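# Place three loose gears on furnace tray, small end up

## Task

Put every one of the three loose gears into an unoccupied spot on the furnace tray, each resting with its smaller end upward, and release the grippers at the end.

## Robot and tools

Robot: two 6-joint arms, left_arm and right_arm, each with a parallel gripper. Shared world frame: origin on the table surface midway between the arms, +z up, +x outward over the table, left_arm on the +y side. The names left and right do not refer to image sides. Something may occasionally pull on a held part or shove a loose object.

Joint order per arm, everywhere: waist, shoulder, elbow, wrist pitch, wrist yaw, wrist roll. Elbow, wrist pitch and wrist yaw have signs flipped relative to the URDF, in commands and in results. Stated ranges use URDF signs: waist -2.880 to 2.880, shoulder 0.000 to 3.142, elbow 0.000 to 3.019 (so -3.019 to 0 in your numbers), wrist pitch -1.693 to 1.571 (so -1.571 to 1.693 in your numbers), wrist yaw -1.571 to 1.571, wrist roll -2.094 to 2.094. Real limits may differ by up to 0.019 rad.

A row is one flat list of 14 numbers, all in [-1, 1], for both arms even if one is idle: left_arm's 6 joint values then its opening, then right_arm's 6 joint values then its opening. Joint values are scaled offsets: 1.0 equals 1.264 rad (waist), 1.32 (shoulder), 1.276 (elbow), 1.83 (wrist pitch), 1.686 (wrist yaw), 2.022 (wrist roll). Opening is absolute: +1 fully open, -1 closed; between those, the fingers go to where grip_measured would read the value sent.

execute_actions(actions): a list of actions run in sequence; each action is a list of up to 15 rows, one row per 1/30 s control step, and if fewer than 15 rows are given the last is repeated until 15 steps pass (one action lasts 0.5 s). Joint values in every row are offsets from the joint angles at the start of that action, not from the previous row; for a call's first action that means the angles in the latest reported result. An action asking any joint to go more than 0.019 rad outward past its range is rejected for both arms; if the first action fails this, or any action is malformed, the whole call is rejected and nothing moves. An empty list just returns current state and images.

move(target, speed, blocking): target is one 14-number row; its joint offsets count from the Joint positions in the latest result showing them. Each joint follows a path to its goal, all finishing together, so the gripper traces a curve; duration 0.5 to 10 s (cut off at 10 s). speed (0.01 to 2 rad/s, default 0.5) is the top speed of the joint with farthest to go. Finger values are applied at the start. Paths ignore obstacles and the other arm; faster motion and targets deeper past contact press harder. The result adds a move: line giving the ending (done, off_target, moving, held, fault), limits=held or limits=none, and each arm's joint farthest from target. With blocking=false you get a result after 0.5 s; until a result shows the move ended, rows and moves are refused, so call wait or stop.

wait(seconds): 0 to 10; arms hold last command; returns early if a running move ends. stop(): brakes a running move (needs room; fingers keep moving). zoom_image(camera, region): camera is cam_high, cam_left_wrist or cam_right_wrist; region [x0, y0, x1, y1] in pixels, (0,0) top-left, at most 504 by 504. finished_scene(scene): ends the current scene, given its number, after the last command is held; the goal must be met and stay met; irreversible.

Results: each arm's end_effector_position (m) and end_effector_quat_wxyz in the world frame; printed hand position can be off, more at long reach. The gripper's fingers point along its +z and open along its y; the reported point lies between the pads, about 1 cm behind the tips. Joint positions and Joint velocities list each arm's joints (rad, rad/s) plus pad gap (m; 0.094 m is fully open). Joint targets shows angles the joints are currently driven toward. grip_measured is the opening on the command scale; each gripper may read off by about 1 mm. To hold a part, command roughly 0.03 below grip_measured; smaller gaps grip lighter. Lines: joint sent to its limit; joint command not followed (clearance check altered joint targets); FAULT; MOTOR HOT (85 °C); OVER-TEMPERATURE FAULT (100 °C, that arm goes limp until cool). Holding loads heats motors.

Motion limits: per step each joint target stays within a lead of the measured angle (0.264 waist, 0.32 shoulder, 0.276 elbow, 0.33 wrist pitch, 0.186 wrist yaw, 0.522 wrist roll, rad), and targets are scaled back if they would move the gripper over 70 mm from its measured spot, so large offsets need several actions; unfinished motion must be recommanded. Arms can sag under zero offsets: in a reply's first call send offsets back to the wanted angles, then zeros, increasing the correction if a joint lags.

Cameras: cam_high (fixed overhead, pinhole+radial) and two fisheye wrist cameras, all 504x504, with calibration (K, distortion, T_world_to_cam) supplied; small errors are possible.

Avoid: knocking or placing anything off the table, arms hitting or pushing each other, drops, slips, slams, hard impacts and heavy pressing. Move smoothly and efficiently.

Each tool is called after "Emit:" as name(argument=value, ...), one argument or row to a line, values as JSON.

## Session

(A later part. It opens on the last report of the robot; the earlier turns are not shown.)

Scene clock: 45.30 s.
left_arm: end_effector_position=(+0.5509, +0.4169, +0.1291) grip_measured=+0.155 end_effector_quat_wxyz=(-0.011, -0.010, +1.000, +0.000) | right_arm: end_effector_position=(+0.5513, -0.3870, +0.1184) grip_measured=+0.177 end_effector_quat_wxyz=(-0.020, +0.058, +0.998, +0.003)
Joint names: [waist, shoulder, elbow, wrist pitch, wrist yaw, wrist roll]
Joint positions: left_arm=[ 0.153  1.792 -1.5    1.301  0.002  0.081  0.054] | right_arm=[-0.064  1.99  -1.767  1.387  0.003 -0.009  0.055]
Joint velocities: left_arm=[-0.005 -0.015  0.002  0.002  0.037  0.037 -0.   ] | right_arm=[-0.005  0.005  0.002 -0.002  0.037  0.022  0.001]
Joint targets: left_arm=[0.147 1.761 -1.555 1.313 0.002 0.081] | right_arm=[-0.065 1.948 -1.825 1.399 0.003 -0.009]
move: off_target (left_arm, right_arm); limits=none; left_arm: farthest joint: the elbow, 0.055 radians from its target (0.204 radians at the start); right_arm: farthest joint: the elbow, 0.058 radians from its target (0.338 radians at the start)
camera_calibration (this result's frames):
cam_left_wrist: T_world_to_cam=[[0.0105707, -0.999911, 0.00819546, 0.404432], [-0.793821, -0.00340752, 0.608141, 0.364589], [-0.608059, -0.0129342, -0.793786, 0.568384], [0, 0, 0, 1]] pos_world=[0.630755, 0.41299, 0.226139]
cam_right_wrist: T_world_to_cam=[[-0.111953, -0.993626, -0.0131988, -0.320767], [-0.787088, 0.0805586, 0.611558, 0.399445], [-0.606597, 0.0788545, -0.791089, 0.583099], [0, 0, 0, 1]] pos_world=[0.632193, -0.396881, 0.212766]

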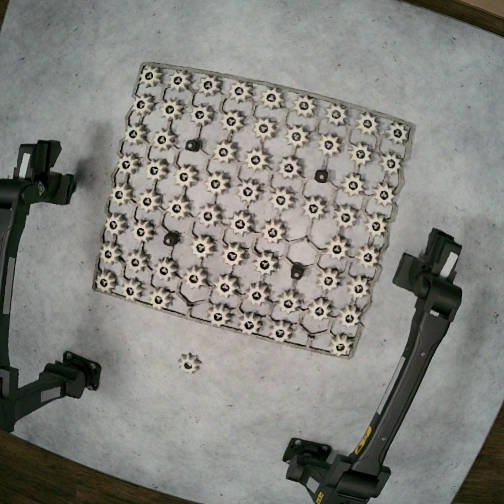

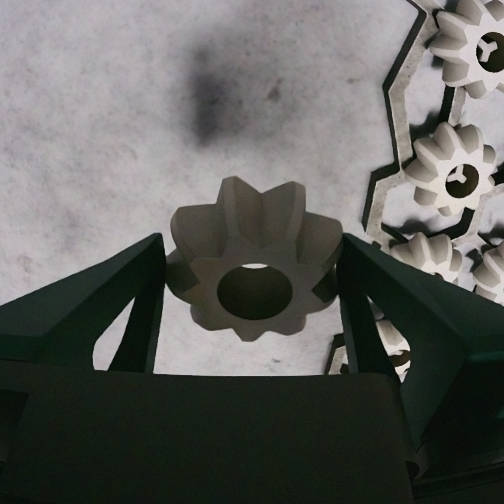

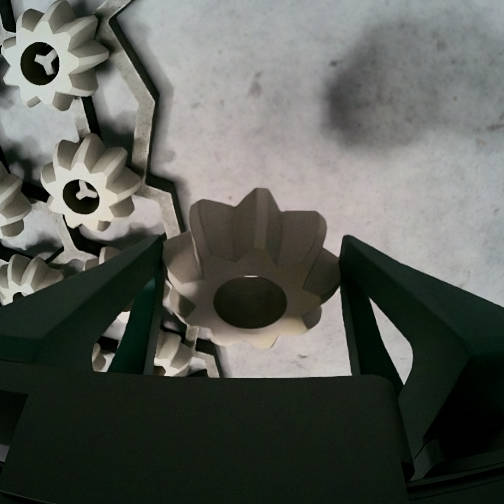

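Emit:
move(
  target=[-0.675,-0.273,0.305,-0.048,0,-0.021,0.13, 0.325,-0.049,-0.053,0.005,0,-0.245,0.145],
  speed=0.7,
)

Scene clock: 47.83 s.
left_arm: end_effector_position=(+0.3117, +0.0858, +0.1331) grip_measured=+0.155 end_effector_quat_wxyz=(-0.009, +0.396, +0.918, +0.003) | right_arm: end_effector_position=(+0.5312, -0.1370, +0.1286) grip_measured=+0.176 end_effector_quat_wxyz=(-0.010, -0.384, +0.923, +0.002)
Joint names: [waist, shoulder, elbow, wrist pitch, wrist yaw, wrist roll]
Joint positions: left_arm=[-0.711  1.464 -1.101  1.227  0.     0.051  0.054] | right_arm=[ 0.356  1.975 -1.77   1.387  0.003 -0.495  0.055]
Joint velocities: left_arm=[-0.015 -0.015  0.017  0.027 -0.007 -0.022  0.   ] | right_arm=[-0.005 -0.024 -0.012  0.012  0.037 -0.022 -0.   ]
Joint targets: left_arm=[-0.700 1.432 -1.110 1.213 0.002 0.039] | right_arm=[0.347 1.925 -1.835 1.396 0.003 -0.505]
move: off_target (left_arm, right_arm); limits=none; left_arm: farthest joint: the shoulder, 0.032 radians from its target (0.360 radians at the start); right_arm: farthest joint: the elbow, 0.065 radians from its target (0.068 radians at the start)
camera_calibration (this result's frames):
cam_left_wrist: T_world_to_cam=[[-0.733387, -0.67975, 0.00918523, 0.280118], [-0.537163, 0.587724, 0.60501, 0.0408431], [-0.416654, 0.438772, -0.796165, 0.323706], [0, 0, 0, 1]] pos_world=[0.362247, 0.0243725, 0.23044]
cam_right_wrist: T_world_to_cam=[[0.712461, -0.701358, -0.022297, -0.471264], [-0.555086, -0.582743, 0.59354, 0.145458], [-0.429277, -0.410498, -0.804495, 0.399733], [0, 0, 0, 1]] pos_world=[0.588095, -0.0816702, 0.22474]

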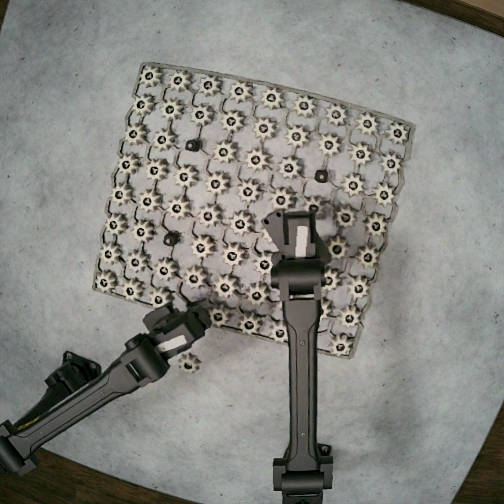

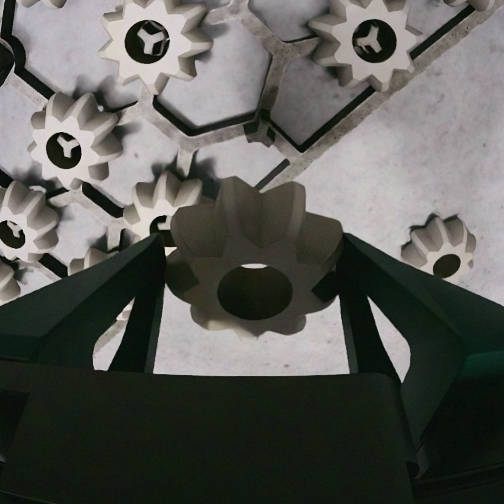

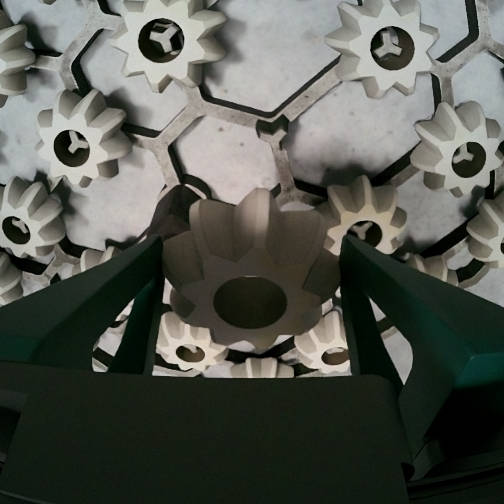

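Emit:
zoom_image(
  camera="cam_left_wrist",
  region=[180, 60, 340, 200],
)

Emit:
zoom_image(
  camera="cam_right_wrist",
  region=[190, 60, 350, 200],
)

Region (180, 60, 340, 200) of cam_left_wrist's 504x504 image, scaled by 3.150, with more detail than that image has; it fills the top 441 rows of this view, and the rest is white.

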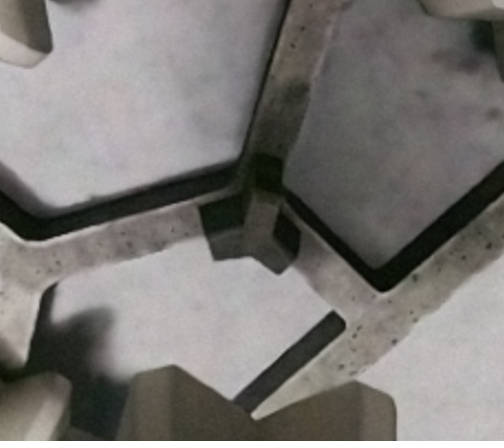

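Region (190, 60, 350, 200) of cam_right_wrist's 504x504 image, scaled by 3.150, with more detail than that image has; it fills the top 441 rows of this view, and the rest is white.

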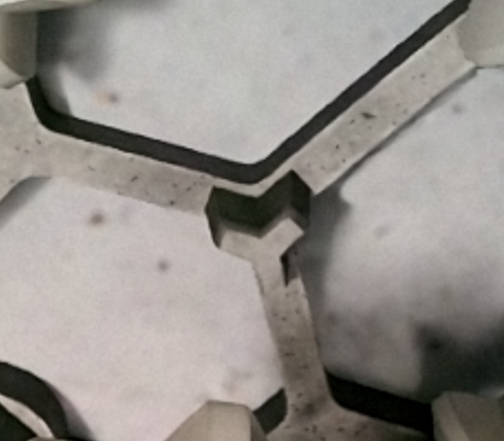

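Emit:
zoom_image(
  camera="cam_right_wrist",
  region=[170, 220, 330, 360],
)

Emit:
zoom_image(
  camera="cam_left_wrist",
  region=[170, 220, 330, 360],
)

Region (170, 220, 330, 360) of cam_right_wrist's 504x504 image, scaled by 3.150, with more detail than that image has; it fills the top 441 rows of this view, and the rest is white.

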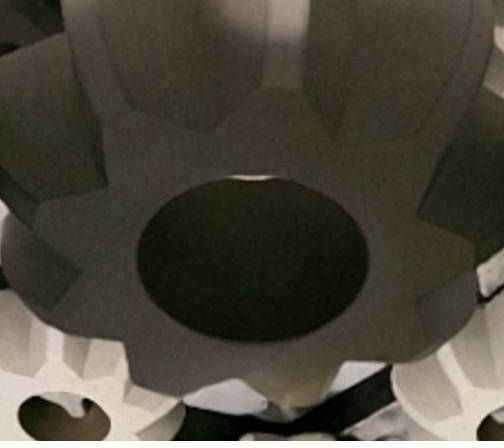

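Region (170, 220, 330, 360) of cam_left_wrist's 504x504 image, scaled by 3.150, with more detail than that image has; it fills the top 441 rows of this view, and the rest is white.

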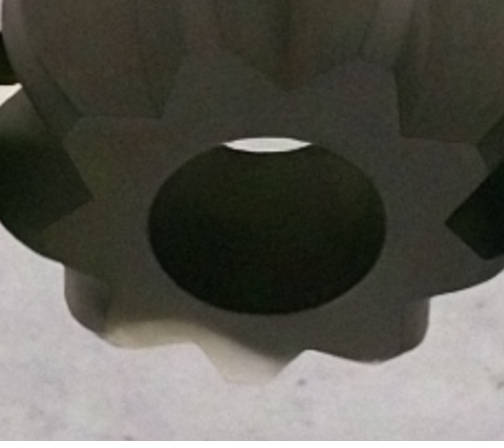

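Emit:
zoom_image(
  camera="cam_left_wrist",
  region=[225, 95, 295, 165],
)

Emit:
zoom_image(
  camera="cam_right_wrist",
  region=[240, 95, 310, 165],
)

Region (225, 95, 295, 165) of cam_left_wrist's 504x504 image, scaled by 7.200, with more detail than that image has.

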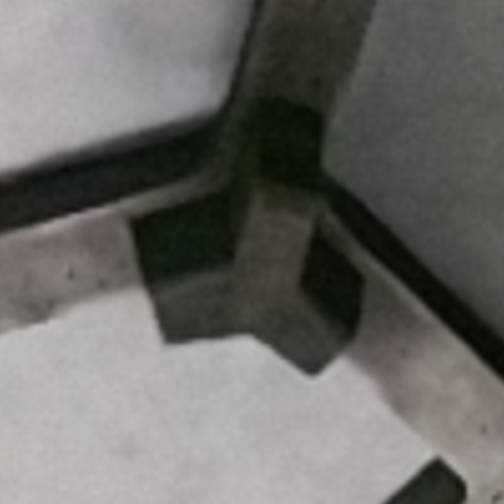

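Region (240, 95, 310, 165) of cam_right_wrist's 504x504 image, scaled by 7.200, with more detail than that image has.

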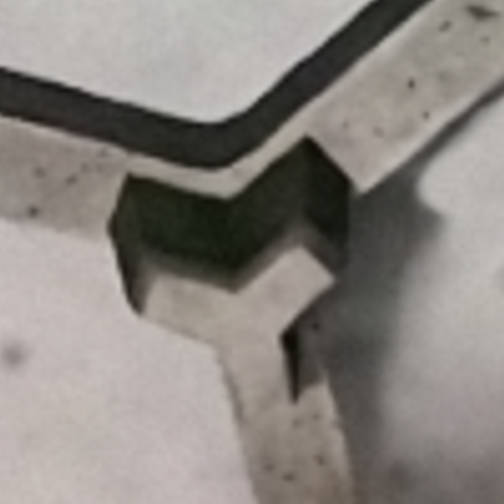

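Emit:
move(
  target=[-0.016,0.080,0.1066,-0.142,0,0,0.13, -0.015,0.060,0.063,-0.111,0,0,0.145],
  speed=0.25,
)

Scene clock: 58.23 s.
left_arm: end_effector_position=(+0.3096, +0.0835, +0.0534) grip_measured=+0.132 end_effector_quat_wxyz=(+0.002, +0.400, +0.917, +0.000) | right_arm: end_effector_position=(+0.5415, -0.1398, +0.0461) grip_measured=+0.176 end_effector_quat_wxyz=(-0.003, -0.380, +0.925, +0.002)
Joint names: [waist, shoulder, elbow, wrist pitch, wrist yaw, wrist roll]
Joint positions: left_arm=[-0.719  1.551 -0.965  0.981  0.002  0.05   0.053] | right_arm=[ 0.347  2.055 -1.673  1.196  0.003 -0.495  0.055]
Joint velocities: left_arm=[-0.015 -0.005 -0.012 -0.017  0.007 -0.037 -0.001] | right_arm=[-0.005 -0.005  0.027 -0.002  0.051  0.007 -0.   ]
Joint targets: left_arm=[-0.731 1.569 -0.965 0.967 0.000 0.051] | right_arm=[0.338 2.054 -1.689 1.184 0.003 -0.495]
move: done; limits=none; left_arm: farthest joint: the shoulder, 0.018 radians from its target (0.115 radians at the start); right_arm: farthest joint: the elbow, 0.016 radians from its target (0.080 radians at the start)
camera_calibration (this result's frames):
cam_left_wrist: T_world_to_cam=[[-0.738948, -0.673733, 0.00635272, 0.279122], [-0.542515, 0.600567, 0.587364, 0.0907995], [-0.399542, 0.430585, -0.809298, 0.256452], [0, 0, 0, 1]] pos_world=[0.35798, 0.0230982, 0.152441]
cam_right_wrist: T_world_to_cam=[[0.706806, -0.707237, -0.0155487, -0.480405], [-0.567927, -0.580412, 0.583593, 0.206271], [-0.421763, -0.403657, -0.811897, 0.333878], [0, 0, 0, 1]] pos_world=[0.597517, -0.0852658, 0.143227]

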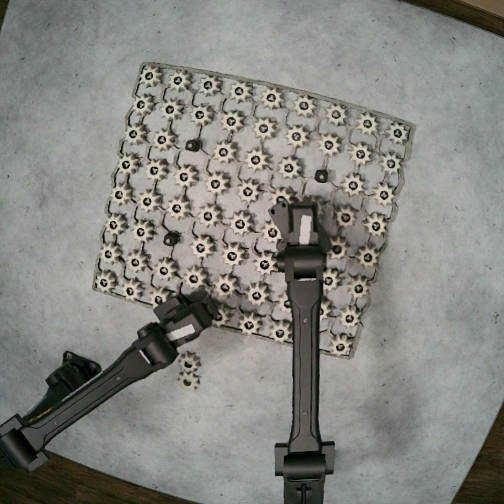

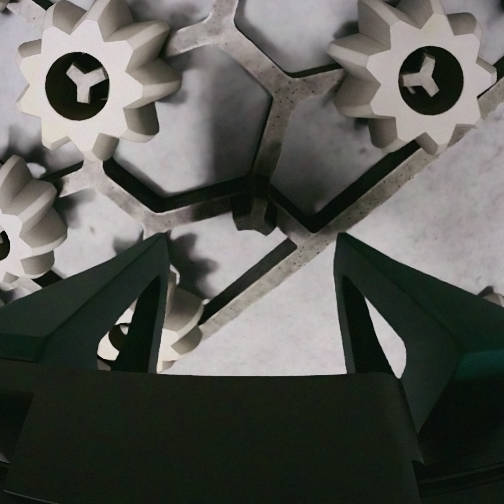

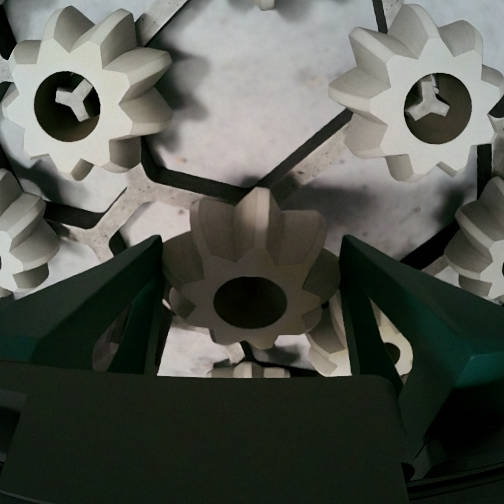

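Emit:
zoom_image(
  camera="cam_high",
  region=[140, 320, 240, 420],
)

Emit:
move(
  target=[0.009,-0.05,-0.04,0.05,0,0,1, -0.007,0.0136,0.0133,-0.0393,0,0,0.13],
  speed=0.08,
)

Region (140, 320, 240, 420) of cam_high's 504x504 image, scaled by 5.040, with more detail than that image has.

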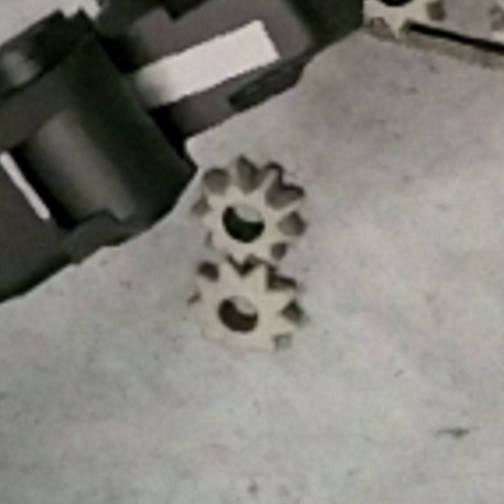

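Scene clock: 61.43 s.
left_arm: end_effector_position=(+0.2976, +0.0952, +0.0693) grip_measured=+1.000 end_effector_quat_wxyz=(-0.016, +0.400, +0.916, +0.007) | right_arm: end_effector_position=(+0.5430, -0.1393, +0.0298) grip_measured=+0.176 end_effector_quat_wxyz=(+0.006, -0.380, +0.925, +0.001)
Joint names: [waist, shoulder, elbow, wrist pitch, wrist yaw, wrist roll]
Joint positions: left_arm=[-0.719  1.509 -0.965  1.061  0.002  0.05   0.094] | right_arm=[ 0.347  2.065 -1.644  1.139  0.003 -0.495  0.055]
Joint velocities: left_arm=[-0.005 -0.005 -0.002  0.012  0.022  0.037  0.   ] | right_arm=[-0.015 -0.005 -0.002  0.012  0.066  0.022  0.   ]
Joint targets: left_arm=[-0.708 1.485 -1.016 1.073 0.002 0.050] | right_arm=[0.338 2.073 -1.656 1.124 0.003 -0.495]
move: off_target (left_arm); limits=none; left_arm: farthest joint: the elbow, 0.051 radians from its target (0.051 radians at the start); right_arm: farthest joint: the wrist pitch, 0.015 radians from its target (0.072 radians at the start)
camera_calibration (this result's frames):
cam_left_wrist: T_world_to_cam=[[-0.738746, -0.67393, 0.00857366, 0.277842], [-0.526221, 0.584686, 0.617441, 0.0625535], [-0.421125, 0.451621, -0.78657, 0.262368], [0, 0, 0, 1]] pos_world=[0.348661, 0.0321811, 0.165365]
cam_right_wrist: T_world_to_cam=[[0.706999, -0.707175, -0.00747336, -0.48169], [-0.577585, -0.583475, 0.570923, 0.222095], [-0.408103, -0.399325, -0.82097, 0.314964], [0, 0, 0, 1]] pos_world=[0.597371, -0.0852792, 0.128177]

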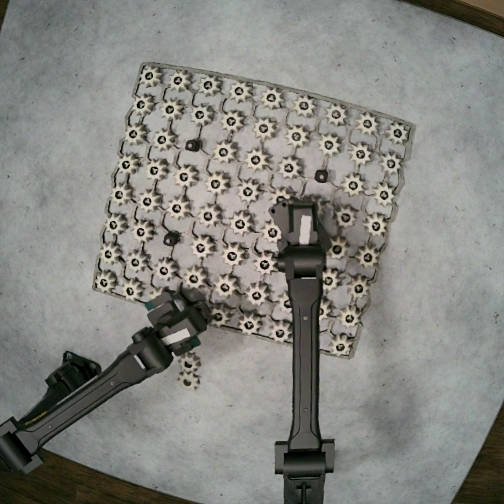

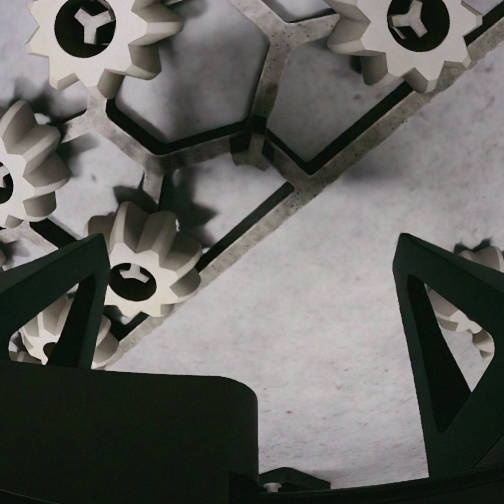

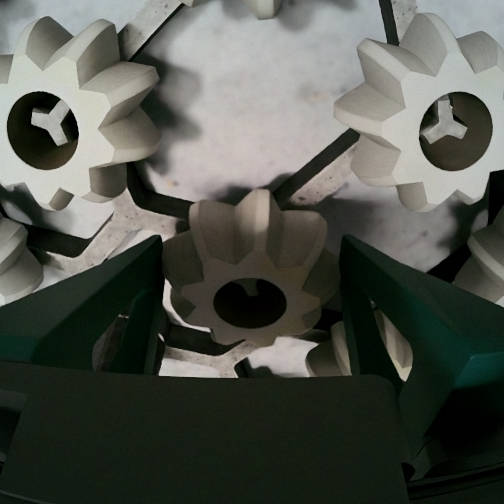

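Emit:
move(
  target=[0.009,-0.03,-0.06,0.03,0,0,1, -0.007,0.016,-0.0047,-0.008,0,0,0.13],
  speed=0.1,
)

Scene clock: 64.97 s.
left_arm: end_effector_position=(+0.3005, +0.0923, +0.0866) grip_measured=+1.000 end_effector_quat_wxyz=(-0.012, +0.400, +0.916, +0.006) | right_arm: end_effector_position=(+0.5425, -0.1393, +0.0289) grip_measured=+0.176 end_effector_quat_wxyz=(+0.005, -0.380, +0.925, +0.001)
Joint names: [waist, shoulder, elbow, wrist pitch, wrist yaw, wrist roll]
Joint positions: left_arm=[-0.719  1.491 -0.997  1.104  0.002  0.05   0.094] | right_arm=[ 0.347  2.065 -1.642  1.138  0.004 -0.495  0.055]
Joint velocities: left_arm=[-0.015  0.005 -0.002  0.007 -0.051 -0.022  0.   ] | right_arm=[-0.015  0.015  0.012 -0.002 -0.022  0.022 -0.001]
Joint targets: left_arm=[-0.708 1.470 -1.042 1.116 0.002 0.050] | right_arm=[0.338 2.086 -1.650 1.125 0.003 -0.495]
move: off_target (left_arm, right_arm); limits=none; left_arm: farthest joint: the elbow, 0.045 radians from its target (0.076 radians at the start); right_arm: farthest joint: the shoulder, 0.021 radians from its target (0.021 radians at the start)
camera_calibration (this result's frames):
cam_left_wrist: T_world_to_cam=[[-0.738789, -0.673887, 0.00814827, 0.27798], [-0.529411, 0.587795, 0.611736, 0.0562617], [-0.417031, 0.44763, -0.79102, 0.278013], [0, 0, 0, 1]] pos_world=[0.351094, 0.0298097, 0.183232]
cam_right_wrist: T_world_to_cam=[[0.706997, -0.707165, -0.0085086, -0.481343], [-0.57704, -0.583775, 0.571167, 0.222001], [-0.408877, -0.398904, -0.82079, 0.314524], [0, 0, 0, 1]] pos_world=[0.597013, -0.0853251, 0.127263]

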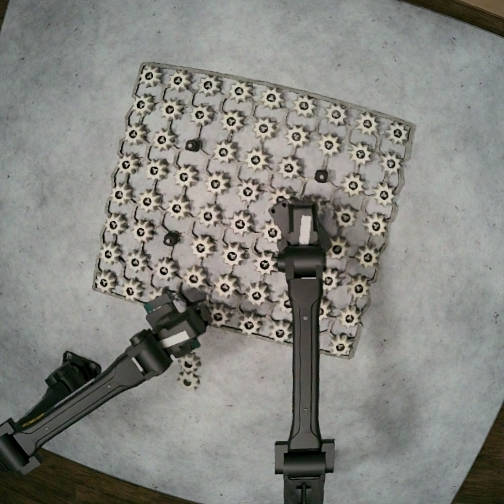

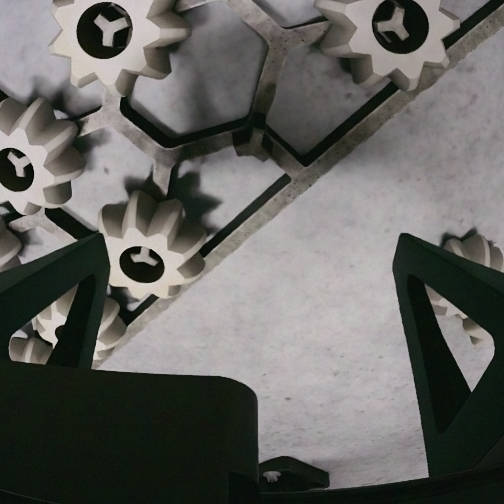

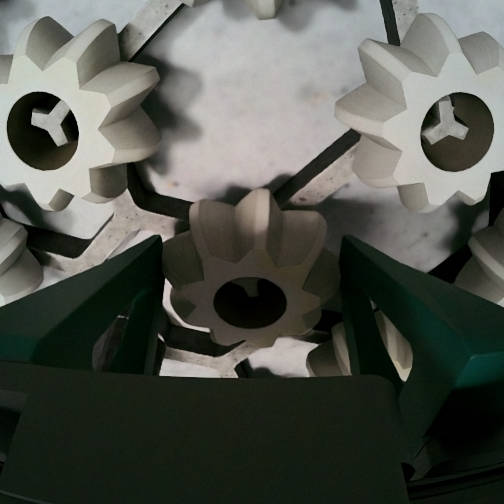

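Emit:
zoom_image(
  camera="cam_right_wrist",
  region=[150, 180, 360, 376],
)

Region (150, 180, 360, 376) of cam_right_wrist's 504x504 image, scaled by 2.400, with more detail than that image has; it fills the top 470 rows of this view, and the rest is white.

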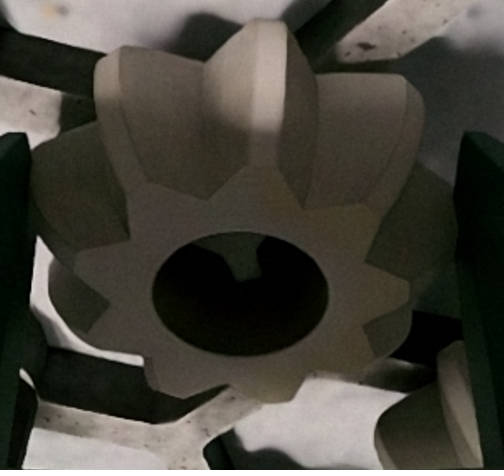

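Emit:
execute_actions(
  actions=[
    [[0.009,-0.016,-0.035,0.0066,0,0,1, 0,0,-0.006,0,0,0,0.5]],
  ],
)

Scene clock: 66.33 s.
left_arm: end_effector_position=(+0.3005, +0.0923, +0.0866) grip_measured=+1.000 end_effector_quat_wxyz=(-0.012, +0.400, +0.916, +0.006) | right_arm: end_effector_position=(+0.5425, -0.1392, +0.0289) grip_measured=+0.499 end_effector_quat_wxyz=(+0.005, -0.380, +0.925, +0.002)
Joint names: [waist, shoulder, elbow, wrist pitch, wrist yaw, wrist roll]
Joint positions: left_arm=[-0.719  1.491 -0.997  1.104  0.002  0.05   0.094] | right_arm=[ 0.347  2.065 -1.642  1.138  0.004 -0.495  0.07 ]
Joint velocities: left_arm=[ 0.015 -0.005 -0.002  0.012 -0.007 -0.066  0.   ] | right_arm=[-0.005 -0.005  0.022  0.002  0.051  0.051 -0.001]
Joint targets: left_arm=[-0.708 1.469 -1.041 1.116 0.002 0.050] | right_arm=[0.347 2.065 -1.650 1.138 0.004 -0.495]
camera_calibration (this result's frames):
cam_left_wrist: T_world_to_cam=[[-0.738789, -0.673887, 0.00814827, 0.27798], [-0.529411, 0.587795, 0.611736, 0.0562617], [-0.417031, 0.44763, -0.79102, 0.278013], [0, 0, 0, 1]] pos_world=[0.351094, 0.0298097, 0.183232]
cam_right_wrist: T_world_to_cam=[[0.706999, -0.707159, -0.00884336, -0.481276], [-0.576976, -0.583986, 0.571016, 0.221968], [-0.408963, -0.398605, -0.820892, 0.314634], [0, 0, 0, 1]] pos_world=[0.597005, -0.0852979, 0.127277]

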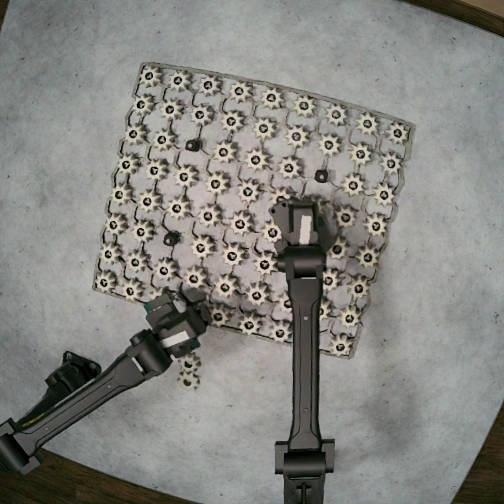

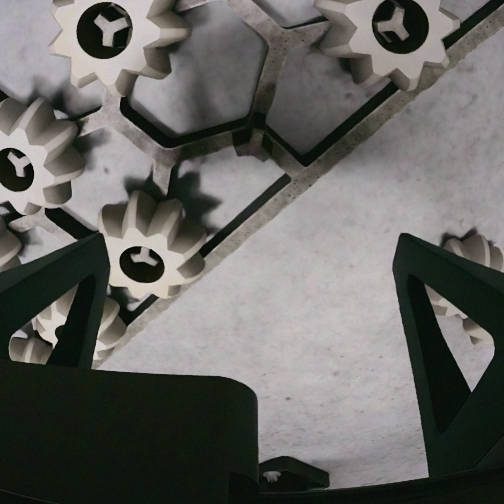

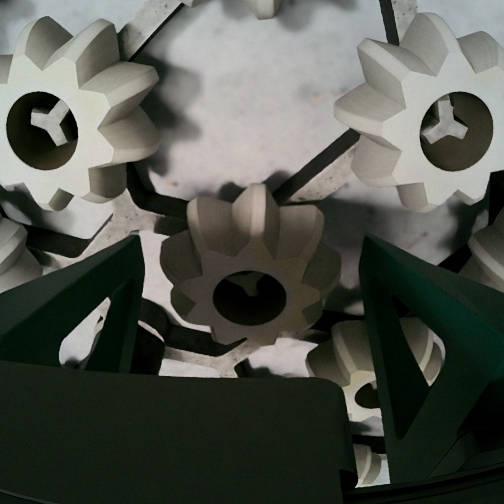

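Emit:
execute_actions(
  actions=[
    [
[-0.013,-0.02,-0.03,0.002,0,0,1, 0,-0.023,-0.039,0,0,0,0.5],
[-0.026,-0.027,-0.027,0.005,0,0,1, 0,-0.025,-0.043,0.004,0,0,0.5],
[-0.04,-0.035,-0.024,0.007,0,0,1, 0,-0.028,-0.047,0.008,0,0,0.5],
[-0.053,-0.042,-0.021,0.009,0,0,1, 0,-0.030,-0.051,0.012,0,0,0.5],
[-0.066,-0.05,-0.018,0.012,0,0,1, 0,-0.032,-0.055,0.016,0,0,0.5],
[-0.079,-0.057,-0.015,0.014,0,0,1, 0,-0.035,-0.059,0.020,0,0,0.5],
[-0.092,-0.064,-0.012,0.016,0,0,1, 0,-0.037,-0.063,0.024,0,0,0.5],
[-0.105,-0.072,-0.009,0.019,0,0,1, 0,-0.039,-0.067,0.028,0,0,0.5],
[-0.118,-0.079,-0.006,0.021,0,0,1, 0,-0.042,-0.071,0.032,0,0,0.5],
[-0.132,-0.087,-0.003,0.023,0,0,1, 0,-0.044,-0.075,0.036,0,0,0.5],
[-0.145,-0.094,0,0.026,0,0,1, 0,-0.046,-0.079,0.041,0,0,0.5],
[-0.158,-0.101,0,0.028,0,0,1, 0,-0.049,-0.083,0.045,0,0,0.5],
[-0.17,-0.108,0,0.030,0,0,1, 0,-0.051,-0.087,0.049,0,0,0.5]
],
  ],
)

Scene clock: 68.80 s.
left_arm: end_effector_position=(+0.2334, +0.0459, +0.1314) grip_measured=+1.000 end_effector_quat_wxyz=(+0.026, +0.494, +0.869, -0.012) | right_arm: end_effector_position=(+0.5493, -0.1372, +0.0682) grip_measured=+0.499 end_effector_quat_wxyz=(+0.013, -0.380, +0.925, +0.001)
Joint names: [waist, shoulder, elbow, wrist pitch, wrist yaw, wrist roll]
Joint positions: left_arm=[-0.931  1.367 -0.997  1.144  0.002  0.05   0.094] | right_arm=[ 0.347  2.034 -1.701  1.211  0.004 -0.495  0.07 ]
Joint velocities: left_arm=[-0.288 -0.239 -0.012  0.056  0.066 -0.051  0.   ] | right_arm=[ 0.015 -0.151 -0.105  0.081 -0.007 -0.022  0.   ]
Joint targets: left_arm=[-0.934 1.348 -0.997 1.159 0.002 0.050] | right_arm=[0.347 1.998 -1.753 1.227 0.004 -0.495]
camera_calibration (this result's frames):
cam_left_wrist: T_world_to_cam=[[-0.863975, -0.503524, 0.00321987, 0.218819], [-0.421076, 0.725983, 0.543731, -0.00215693], [-0.276119, 0.468414, -0.839253, 0.278717], [0, 0, 0, 1]] pos_world=[0.265105, -0.0188084, 0.234382]
cam_right_wrist: T_world_to_cam=[[0.707076, -0.707137, -0.000979365, -0.484926], [-0.585871, -0.586595, 0.559161, 0.210028], [-0.395978, -0.394796, -0.829058, 0.344385], [0, 0, 0, 1]] pos_world=[0.602297, -0.0837455, 0.167601]

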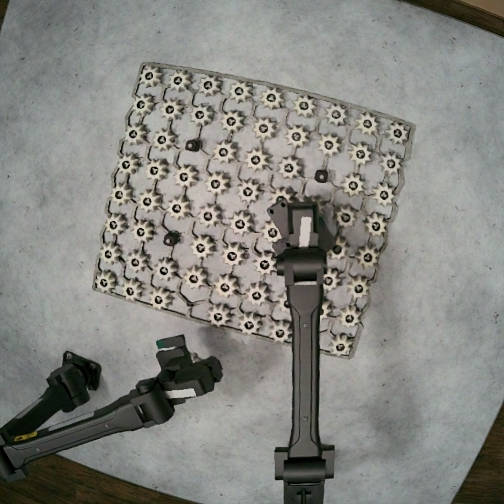

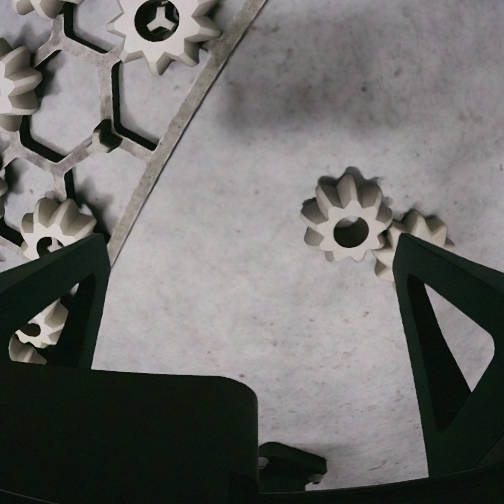

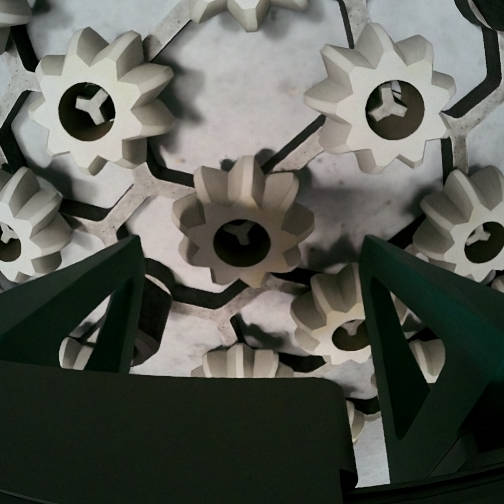

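Emit:
move(
  target=[-0.234,-0.072,0.149,-0.038,0,-0.743,1, 0.1,-0.935,0.70,-0.389,0,0.245,1],
  speed=1.2,
)

Scene clock: 74.60 s.
left_arm: end_effector_position=(+0.1169, +0.0574, +0.0893) grip_measured=+1.000 end_effector_quat_wxyz=(+0.000, -0.084, +0.996, +0.002) | right_arm: end_effector_position=(+0.3236, -0.1553, +0.3316) grip_measured=+1.000 end_effector_quat_wxyz=(+0.496, -0.177, +0.844, +0.100)
Joint names: [waist, shoulder, elbow, wrist pitch, wrist yaw, wrist roll]
Joint positions: left_arm=[-1.217  1.294 -0.809  1.089  0.002 -1.439  0.094] | right_arm=[ 0.463  0.79  -0.802  0.522  0.004 -0.009  0.094]
Joint velocities: left_arm=[-0.005 -0.005 -0.007  0.002 -0.037  0.022  0.   ] | right_arm=[ 0.005  0.005  0.002  0.007 -0.007 -0.022  0.   ]
Joint targets: left_arm=[-1.226 1.272 -0.807 1.075 0.002 -1.452] | right_arm=[0.473 0.800 -0.808 0.499 0.004 0.000]
move: off_target (left_arm, right_arm); limits=none; left_arm: farthest joint: the shoulder, 0.022 radians from its target (0.083 radians at the start); right_arm: farthest joint: the wrist pitch, 0.023 radians from its target (0.717 radians at the start)
camera_calibration (this result's frames):
cam_left_wrist: T_world_to_cam=[[0.159631, -0.987166, 0.00463234, 0.0320609], [-0.798097, -0.126293, 0.589145, 0.0523611], [-0.580999, -0.0977428, -0.808014, 0.271184], [0, 0, 0, 1]] pos_world=[0.194229, 0.0647685, 0.188124]
cam_right_wrist: T_world_to_cam=[[0.40781, -0.913053, 0.00512714, -0.275025], [-0.824591, -0.370698, -0.427355, 0.357741], [0.392099, 0.170052, -0.904069, 0.32385], [0, 0, 0, 1]] pos_world=[0.280166, -0.17357, 0.447075]

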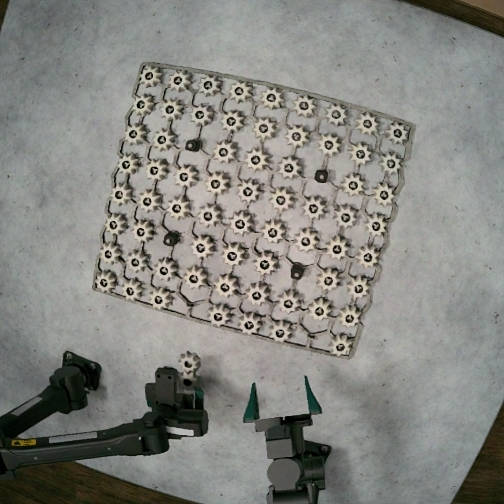

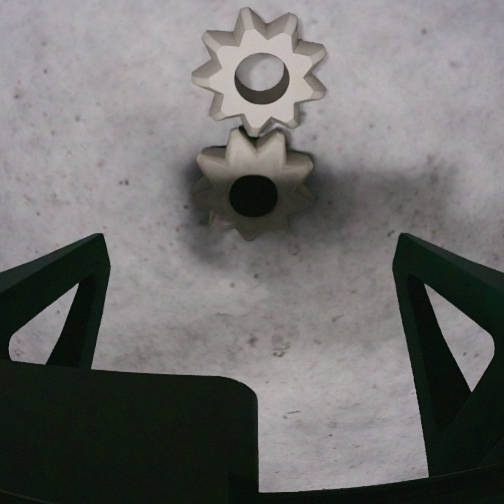

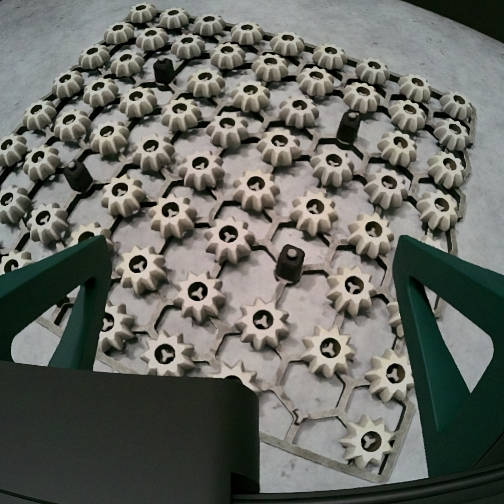

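Emit:
execute_actions(
  actions=[],
)

Scene clock: 76.37 s.
left_arm: end_effector_position=(+0.1169, +0.0574, +0.0893) grip_measured=+1.000 end_effector_quat_wxyz=(+0.000, -0.085, +0.996, +0.002) | right_arm: end_effector_position=(+0.3236, -0.1553, +0.3316) grip_measured=+1.000 end_effector_quat_wxyz=(+0.496, -0.177, +0.844, +0.100)
Joint names: [waist, shoulder, elbow, wrist pitch, wrist yaw, wrist roll]
Joint positions: left_arm=[-1.217  1.294 -0.809  1.089  0.002 -1.44   0.094] | right_arm=[ 0.463  0.79  -0.802  0.522  0.004 -0.009  0.094]
Joint velocities: left_arm=[-0.015 -0.015  0.002  0.002 -0.007  0.007  0.   ] | right_arm=[ 0.005 -0.015  0.037  0.002  0.037 -0.066  0.   ]
Joint targets: left_arm=[-1.226 1.272 -0.807 1.075 0.002 -1.452] | right_arm=[0.473 0.800 -0.808 0.499 0.004 0.000]
camera_calibration (this result's frames):
cam_left_wrist: T_world_to_cam=[[0.160008, -0.987105, 0.00463278, 0.0320133], [-0.798049, -0.126597, 0.589144, 0.0523731], [-0.58096, -0.0979646, -0.808015, 0.271193], [0, 0, 0, 1]] pos_world=[0.194226, 0.064798, 0.188124]
cam_right_wrist: T_world_to_cam=[[0.40781, -0.913053, 0.00512714, -0.275025], [-0.824591, -0.370698, -0.427355, 0.357741], [0.392099, 0.170052, -0.904069, 0.32385], [0, 0, 0, 1]] pos_world=[0.280166, -0.17357, 0.447075]

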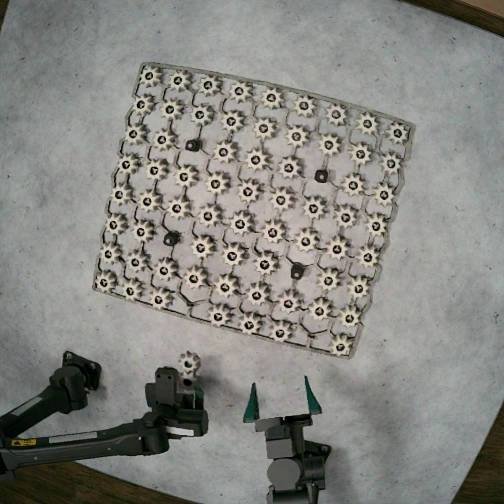

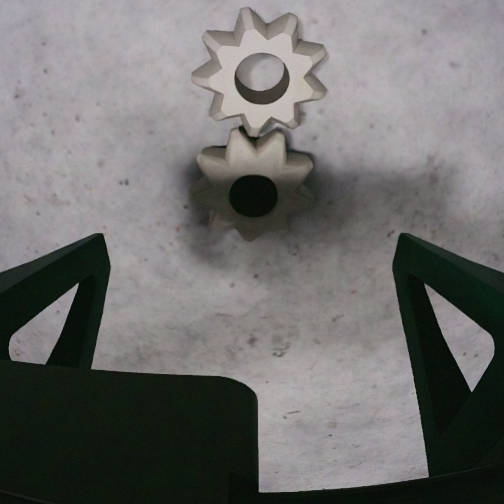

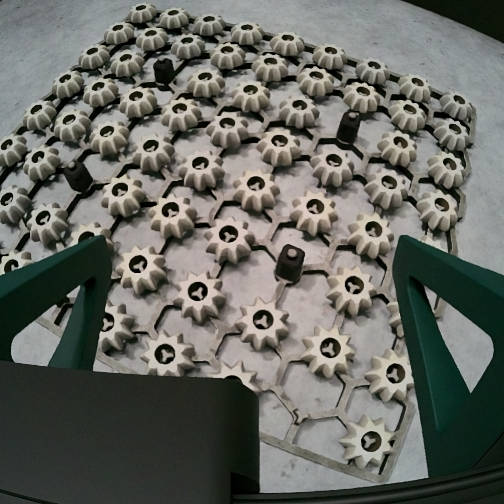

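Emit:
zoom_image(
  camera="cam_left_wrist",
  region=[150, 0, 380, 250],
)

Emit:
zoom_image(
  camera="cam_high",
  region=[140, 330, 240, 430],
)

Region (150, 0, 380, 250) of cam_left_wrist's 504x504 image, scaled by 2.016, with more detail than that image has; it fills the left 464 columns of this view, and the rest is white.

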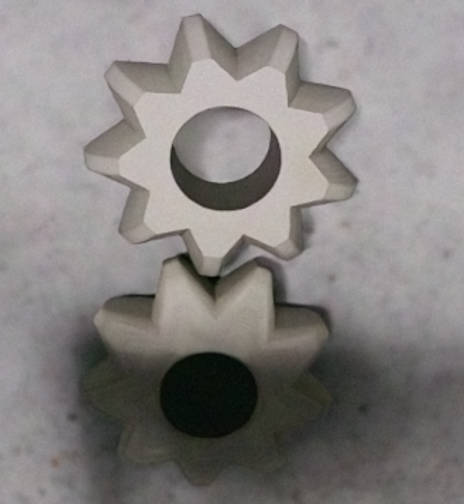

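Region (140, 330, 240, 430) of cam_high's 504x504 image, scaled by 5.040, with more detail than that image has.

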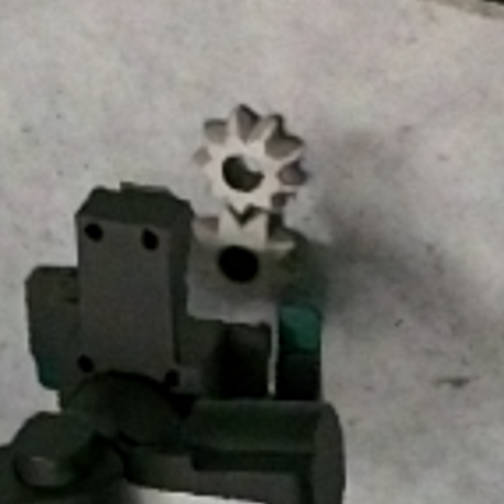

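Emit:
zoom_image(
  camera="cam_right_wrist",
  region=[280, 300, 430, 480],
)

Emit:
zoom_image(
  camera="cam_left_wrist",
  region=[180, 110, 330, 250],
)

Region (280, 300, 430, 480) of cam_right_wrist's 504x504 image, scaled by 2.800, with more detail than that image has.

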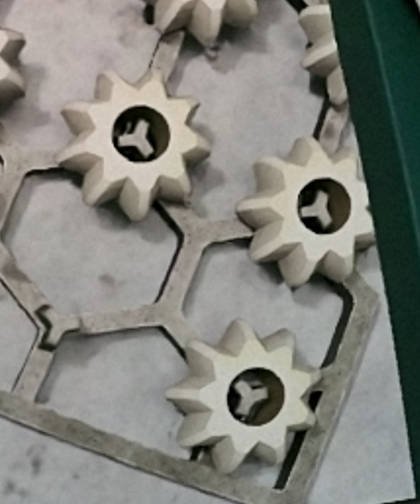

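Region (180, 110, 330, 250) of cam_left_wrist's 504x504 image, scaled by 3.360, with more detail than that image has; it fills the top 470 rows of this view, and the rest is white.

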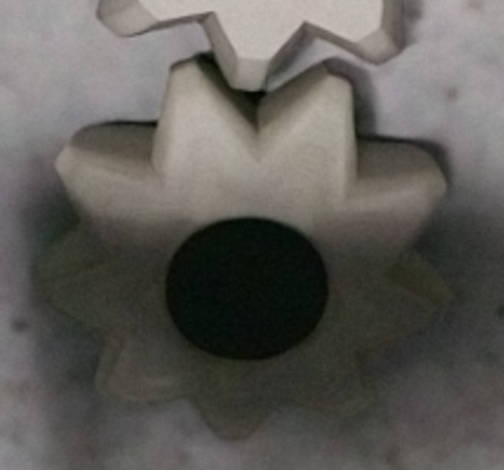

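Emit:
move(
  target=[0.101,0.058,-0.009,-0.043,0,0.06,1, 0,0,0,0,0,0,1],
  speed=0.4,
)

Scene clock: 81.93 s.
left_arm: end_effector_position=(+0.1593, +0.0599, +0.0699) grip_measured=+1.000 end_effector_quat_wxyz=(+0.000, -0.092, +0.996, +0.001) | right_arm: end_effector_position=(+0.3230, -0.1556, +0.3282) grip_measured=+1.000 end_effector_quat_wxyz=(+0.493, -0.177, +0.846, +0.100)
Joint names: [waist, shoulder, elbow, wrist pitch, wrist yaw, wrist roll]
Joint positions: left_arm=[-1.093  1.357 -0.809  1.024  0.002 -1.331  0.094] | right_arm=[ 0.463  0.79  -0.796  0.522  0.004 -0.009  0.094]
Joint velocities: left_arm=[-0.005 -0.005  0.012 -0.002  0.007 -0.022  0.   ] | right_arm=[-0.005 -0.005  0.007  0.002  0.022 -0.081  0.   ]
Joint targets: left_arm=[-1.090 1.371 -0.820 1.010 0.002 -1.319] | right_arm=[0.463 0.790 -0.802 0.522 0.004 -0.009]
move: done; limits=none; left_arm: farthest joint: the wrist pitch, 0.014 radians from its target (0.078 radians at the start); right_arm: farthest joint: the elbow, 0.006 radians from its target (0.000 radians at the start)
camera_calibration (this result's frames):
cam_left_wrist: T_world_to_cam=[[0.175425, -0.984474, 0.00600556, 0.0250497], [-0.796102, -0.138265, 0.589156, 0.0983322], [-0.579179, -0.108134, -0.807997, 0.280728], [0, 0, 0, 1]] pos_world=[0.23648, 0.068613, 0.168744]
cam_right_wrist: T_world_to_cam=[[0.407836, -0.913041, 0.00501757, -0.274966], [-0.826829, -0.371647, -0.422176, 0.35455], [0.387329, 0.16803, -0.9065, 0.323077], [0, 0, 0, 1]] pos_world=[0.280156, -0.173574, 0.443932]

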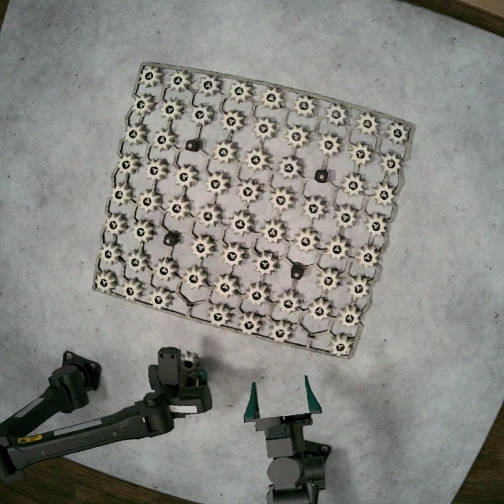

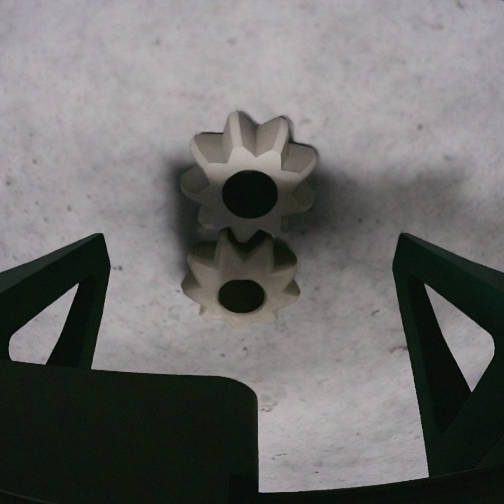

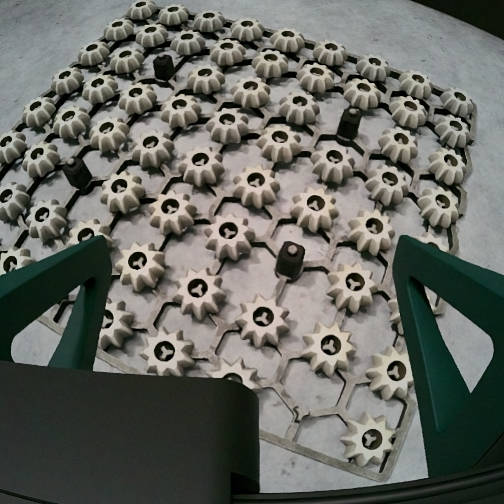

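Emit:
zoom_image(
  camera="cam_left_wrist",
  region=[150, 90, 350, 340],
)

Region (150, 90, 350, 340) of cam_left_wrist's 504x504 image, scaled by 2.016, with more detail than that image has; it fills the left 403 columns of this view, and the rest is white.

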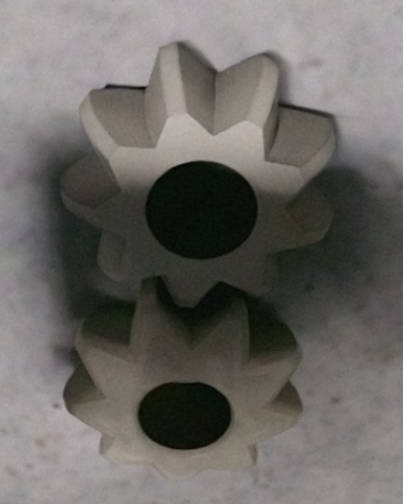

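Emit:
move(
  target=[-0.235,-0.08,0.009,0.042,0,-0.14,1, 0,0,0,0,0,0,1],
  speed=0.6,
)

Scene clock: 85.17 s.
left_arm: end_effector_position=(+0.0624, +0.0483, +0.0947) grip_measured=+1.000 end_effector_quat_wxyz=(+0.001, -0.079, +0.997, -0.008) | right_arm: end_effector_position=(+0.3223, -0.1559, +0.3248) grip_measured=+1.000 end_effector_quat_wxyz=(+0.491, -0.177, +0.847, +0.099)
Joint names: [waist, shoulder, elbow, wrist pitch, wrist yaw, wrist roll]
Joint positions: left_arm=[-1.39   1.266 -0.8    1.089  0.002 -1.602  0.094] | right_arm=[ 0.463  0.79  -0.791  0.522  0.004 -0.009  0.094]
Joint velocities: left_arm=[-0.005 -0.005 -0.007  0.007 -0.022 -0.022  0.   ] | right_arm=[ 0.005  0.005  0.017 -0.007  0.007 -0.007  0.   ]
Joint targets: left_arm=[-1.390 1.252 -0.797 1.101 0.002 -1.614] | right_arm=[0.463 0.790 -0.796 0.522 0.004 -0.009]
move: done; limits=none; left_arm: farthest joint: the shoulder, 0.015 radians from its target (0.106 radians at the start); right_arm: farthest joint: the elbow, 0.005 radians from its target (0.000 radians at the start)
camera_calibration (this result's frames):
cam_left_wrist: T_world_to_cam=[[0.148661, -0.988589, 0.0243176, 0.0305905], [-0.801248, -0.106004, 0.588868, 0.00372913], [-0.579571, -0.107026, -0.807864, 0.243311], [0, 0, 0, 1]] pos_world=[0.139456, 0.0566773, 0.193622]
cam_right_wrist: T_world_to_cam=[[0.407863, -0.91303, 0.00490784, -0.274906], [-0.829039, -0.372584, -0.416984, 0.351364], [0.382547, 0.166003, -0.908901, 0.322287], [0, 0, 0, 1]] pos_world=[0.280129, -0.173586, 0.440789]

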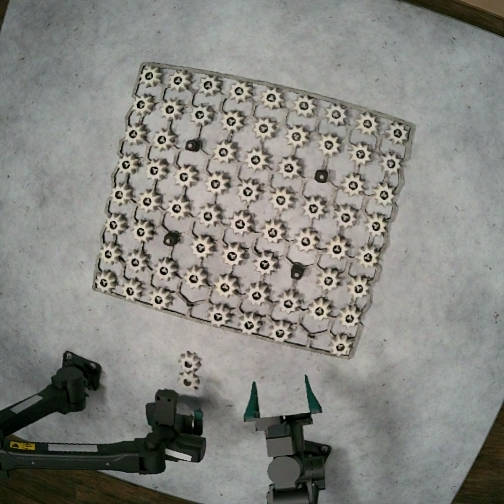

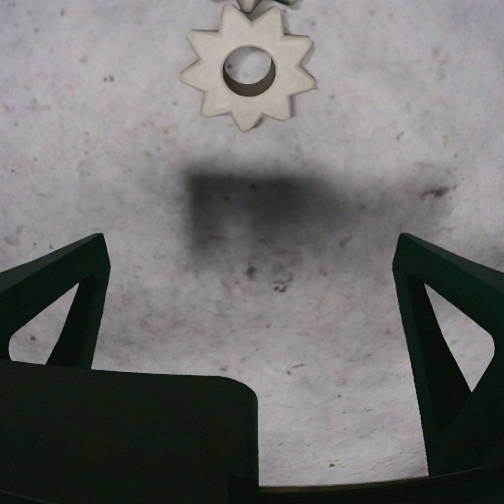

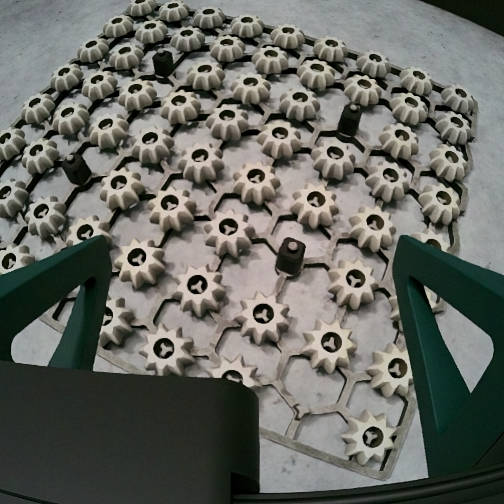

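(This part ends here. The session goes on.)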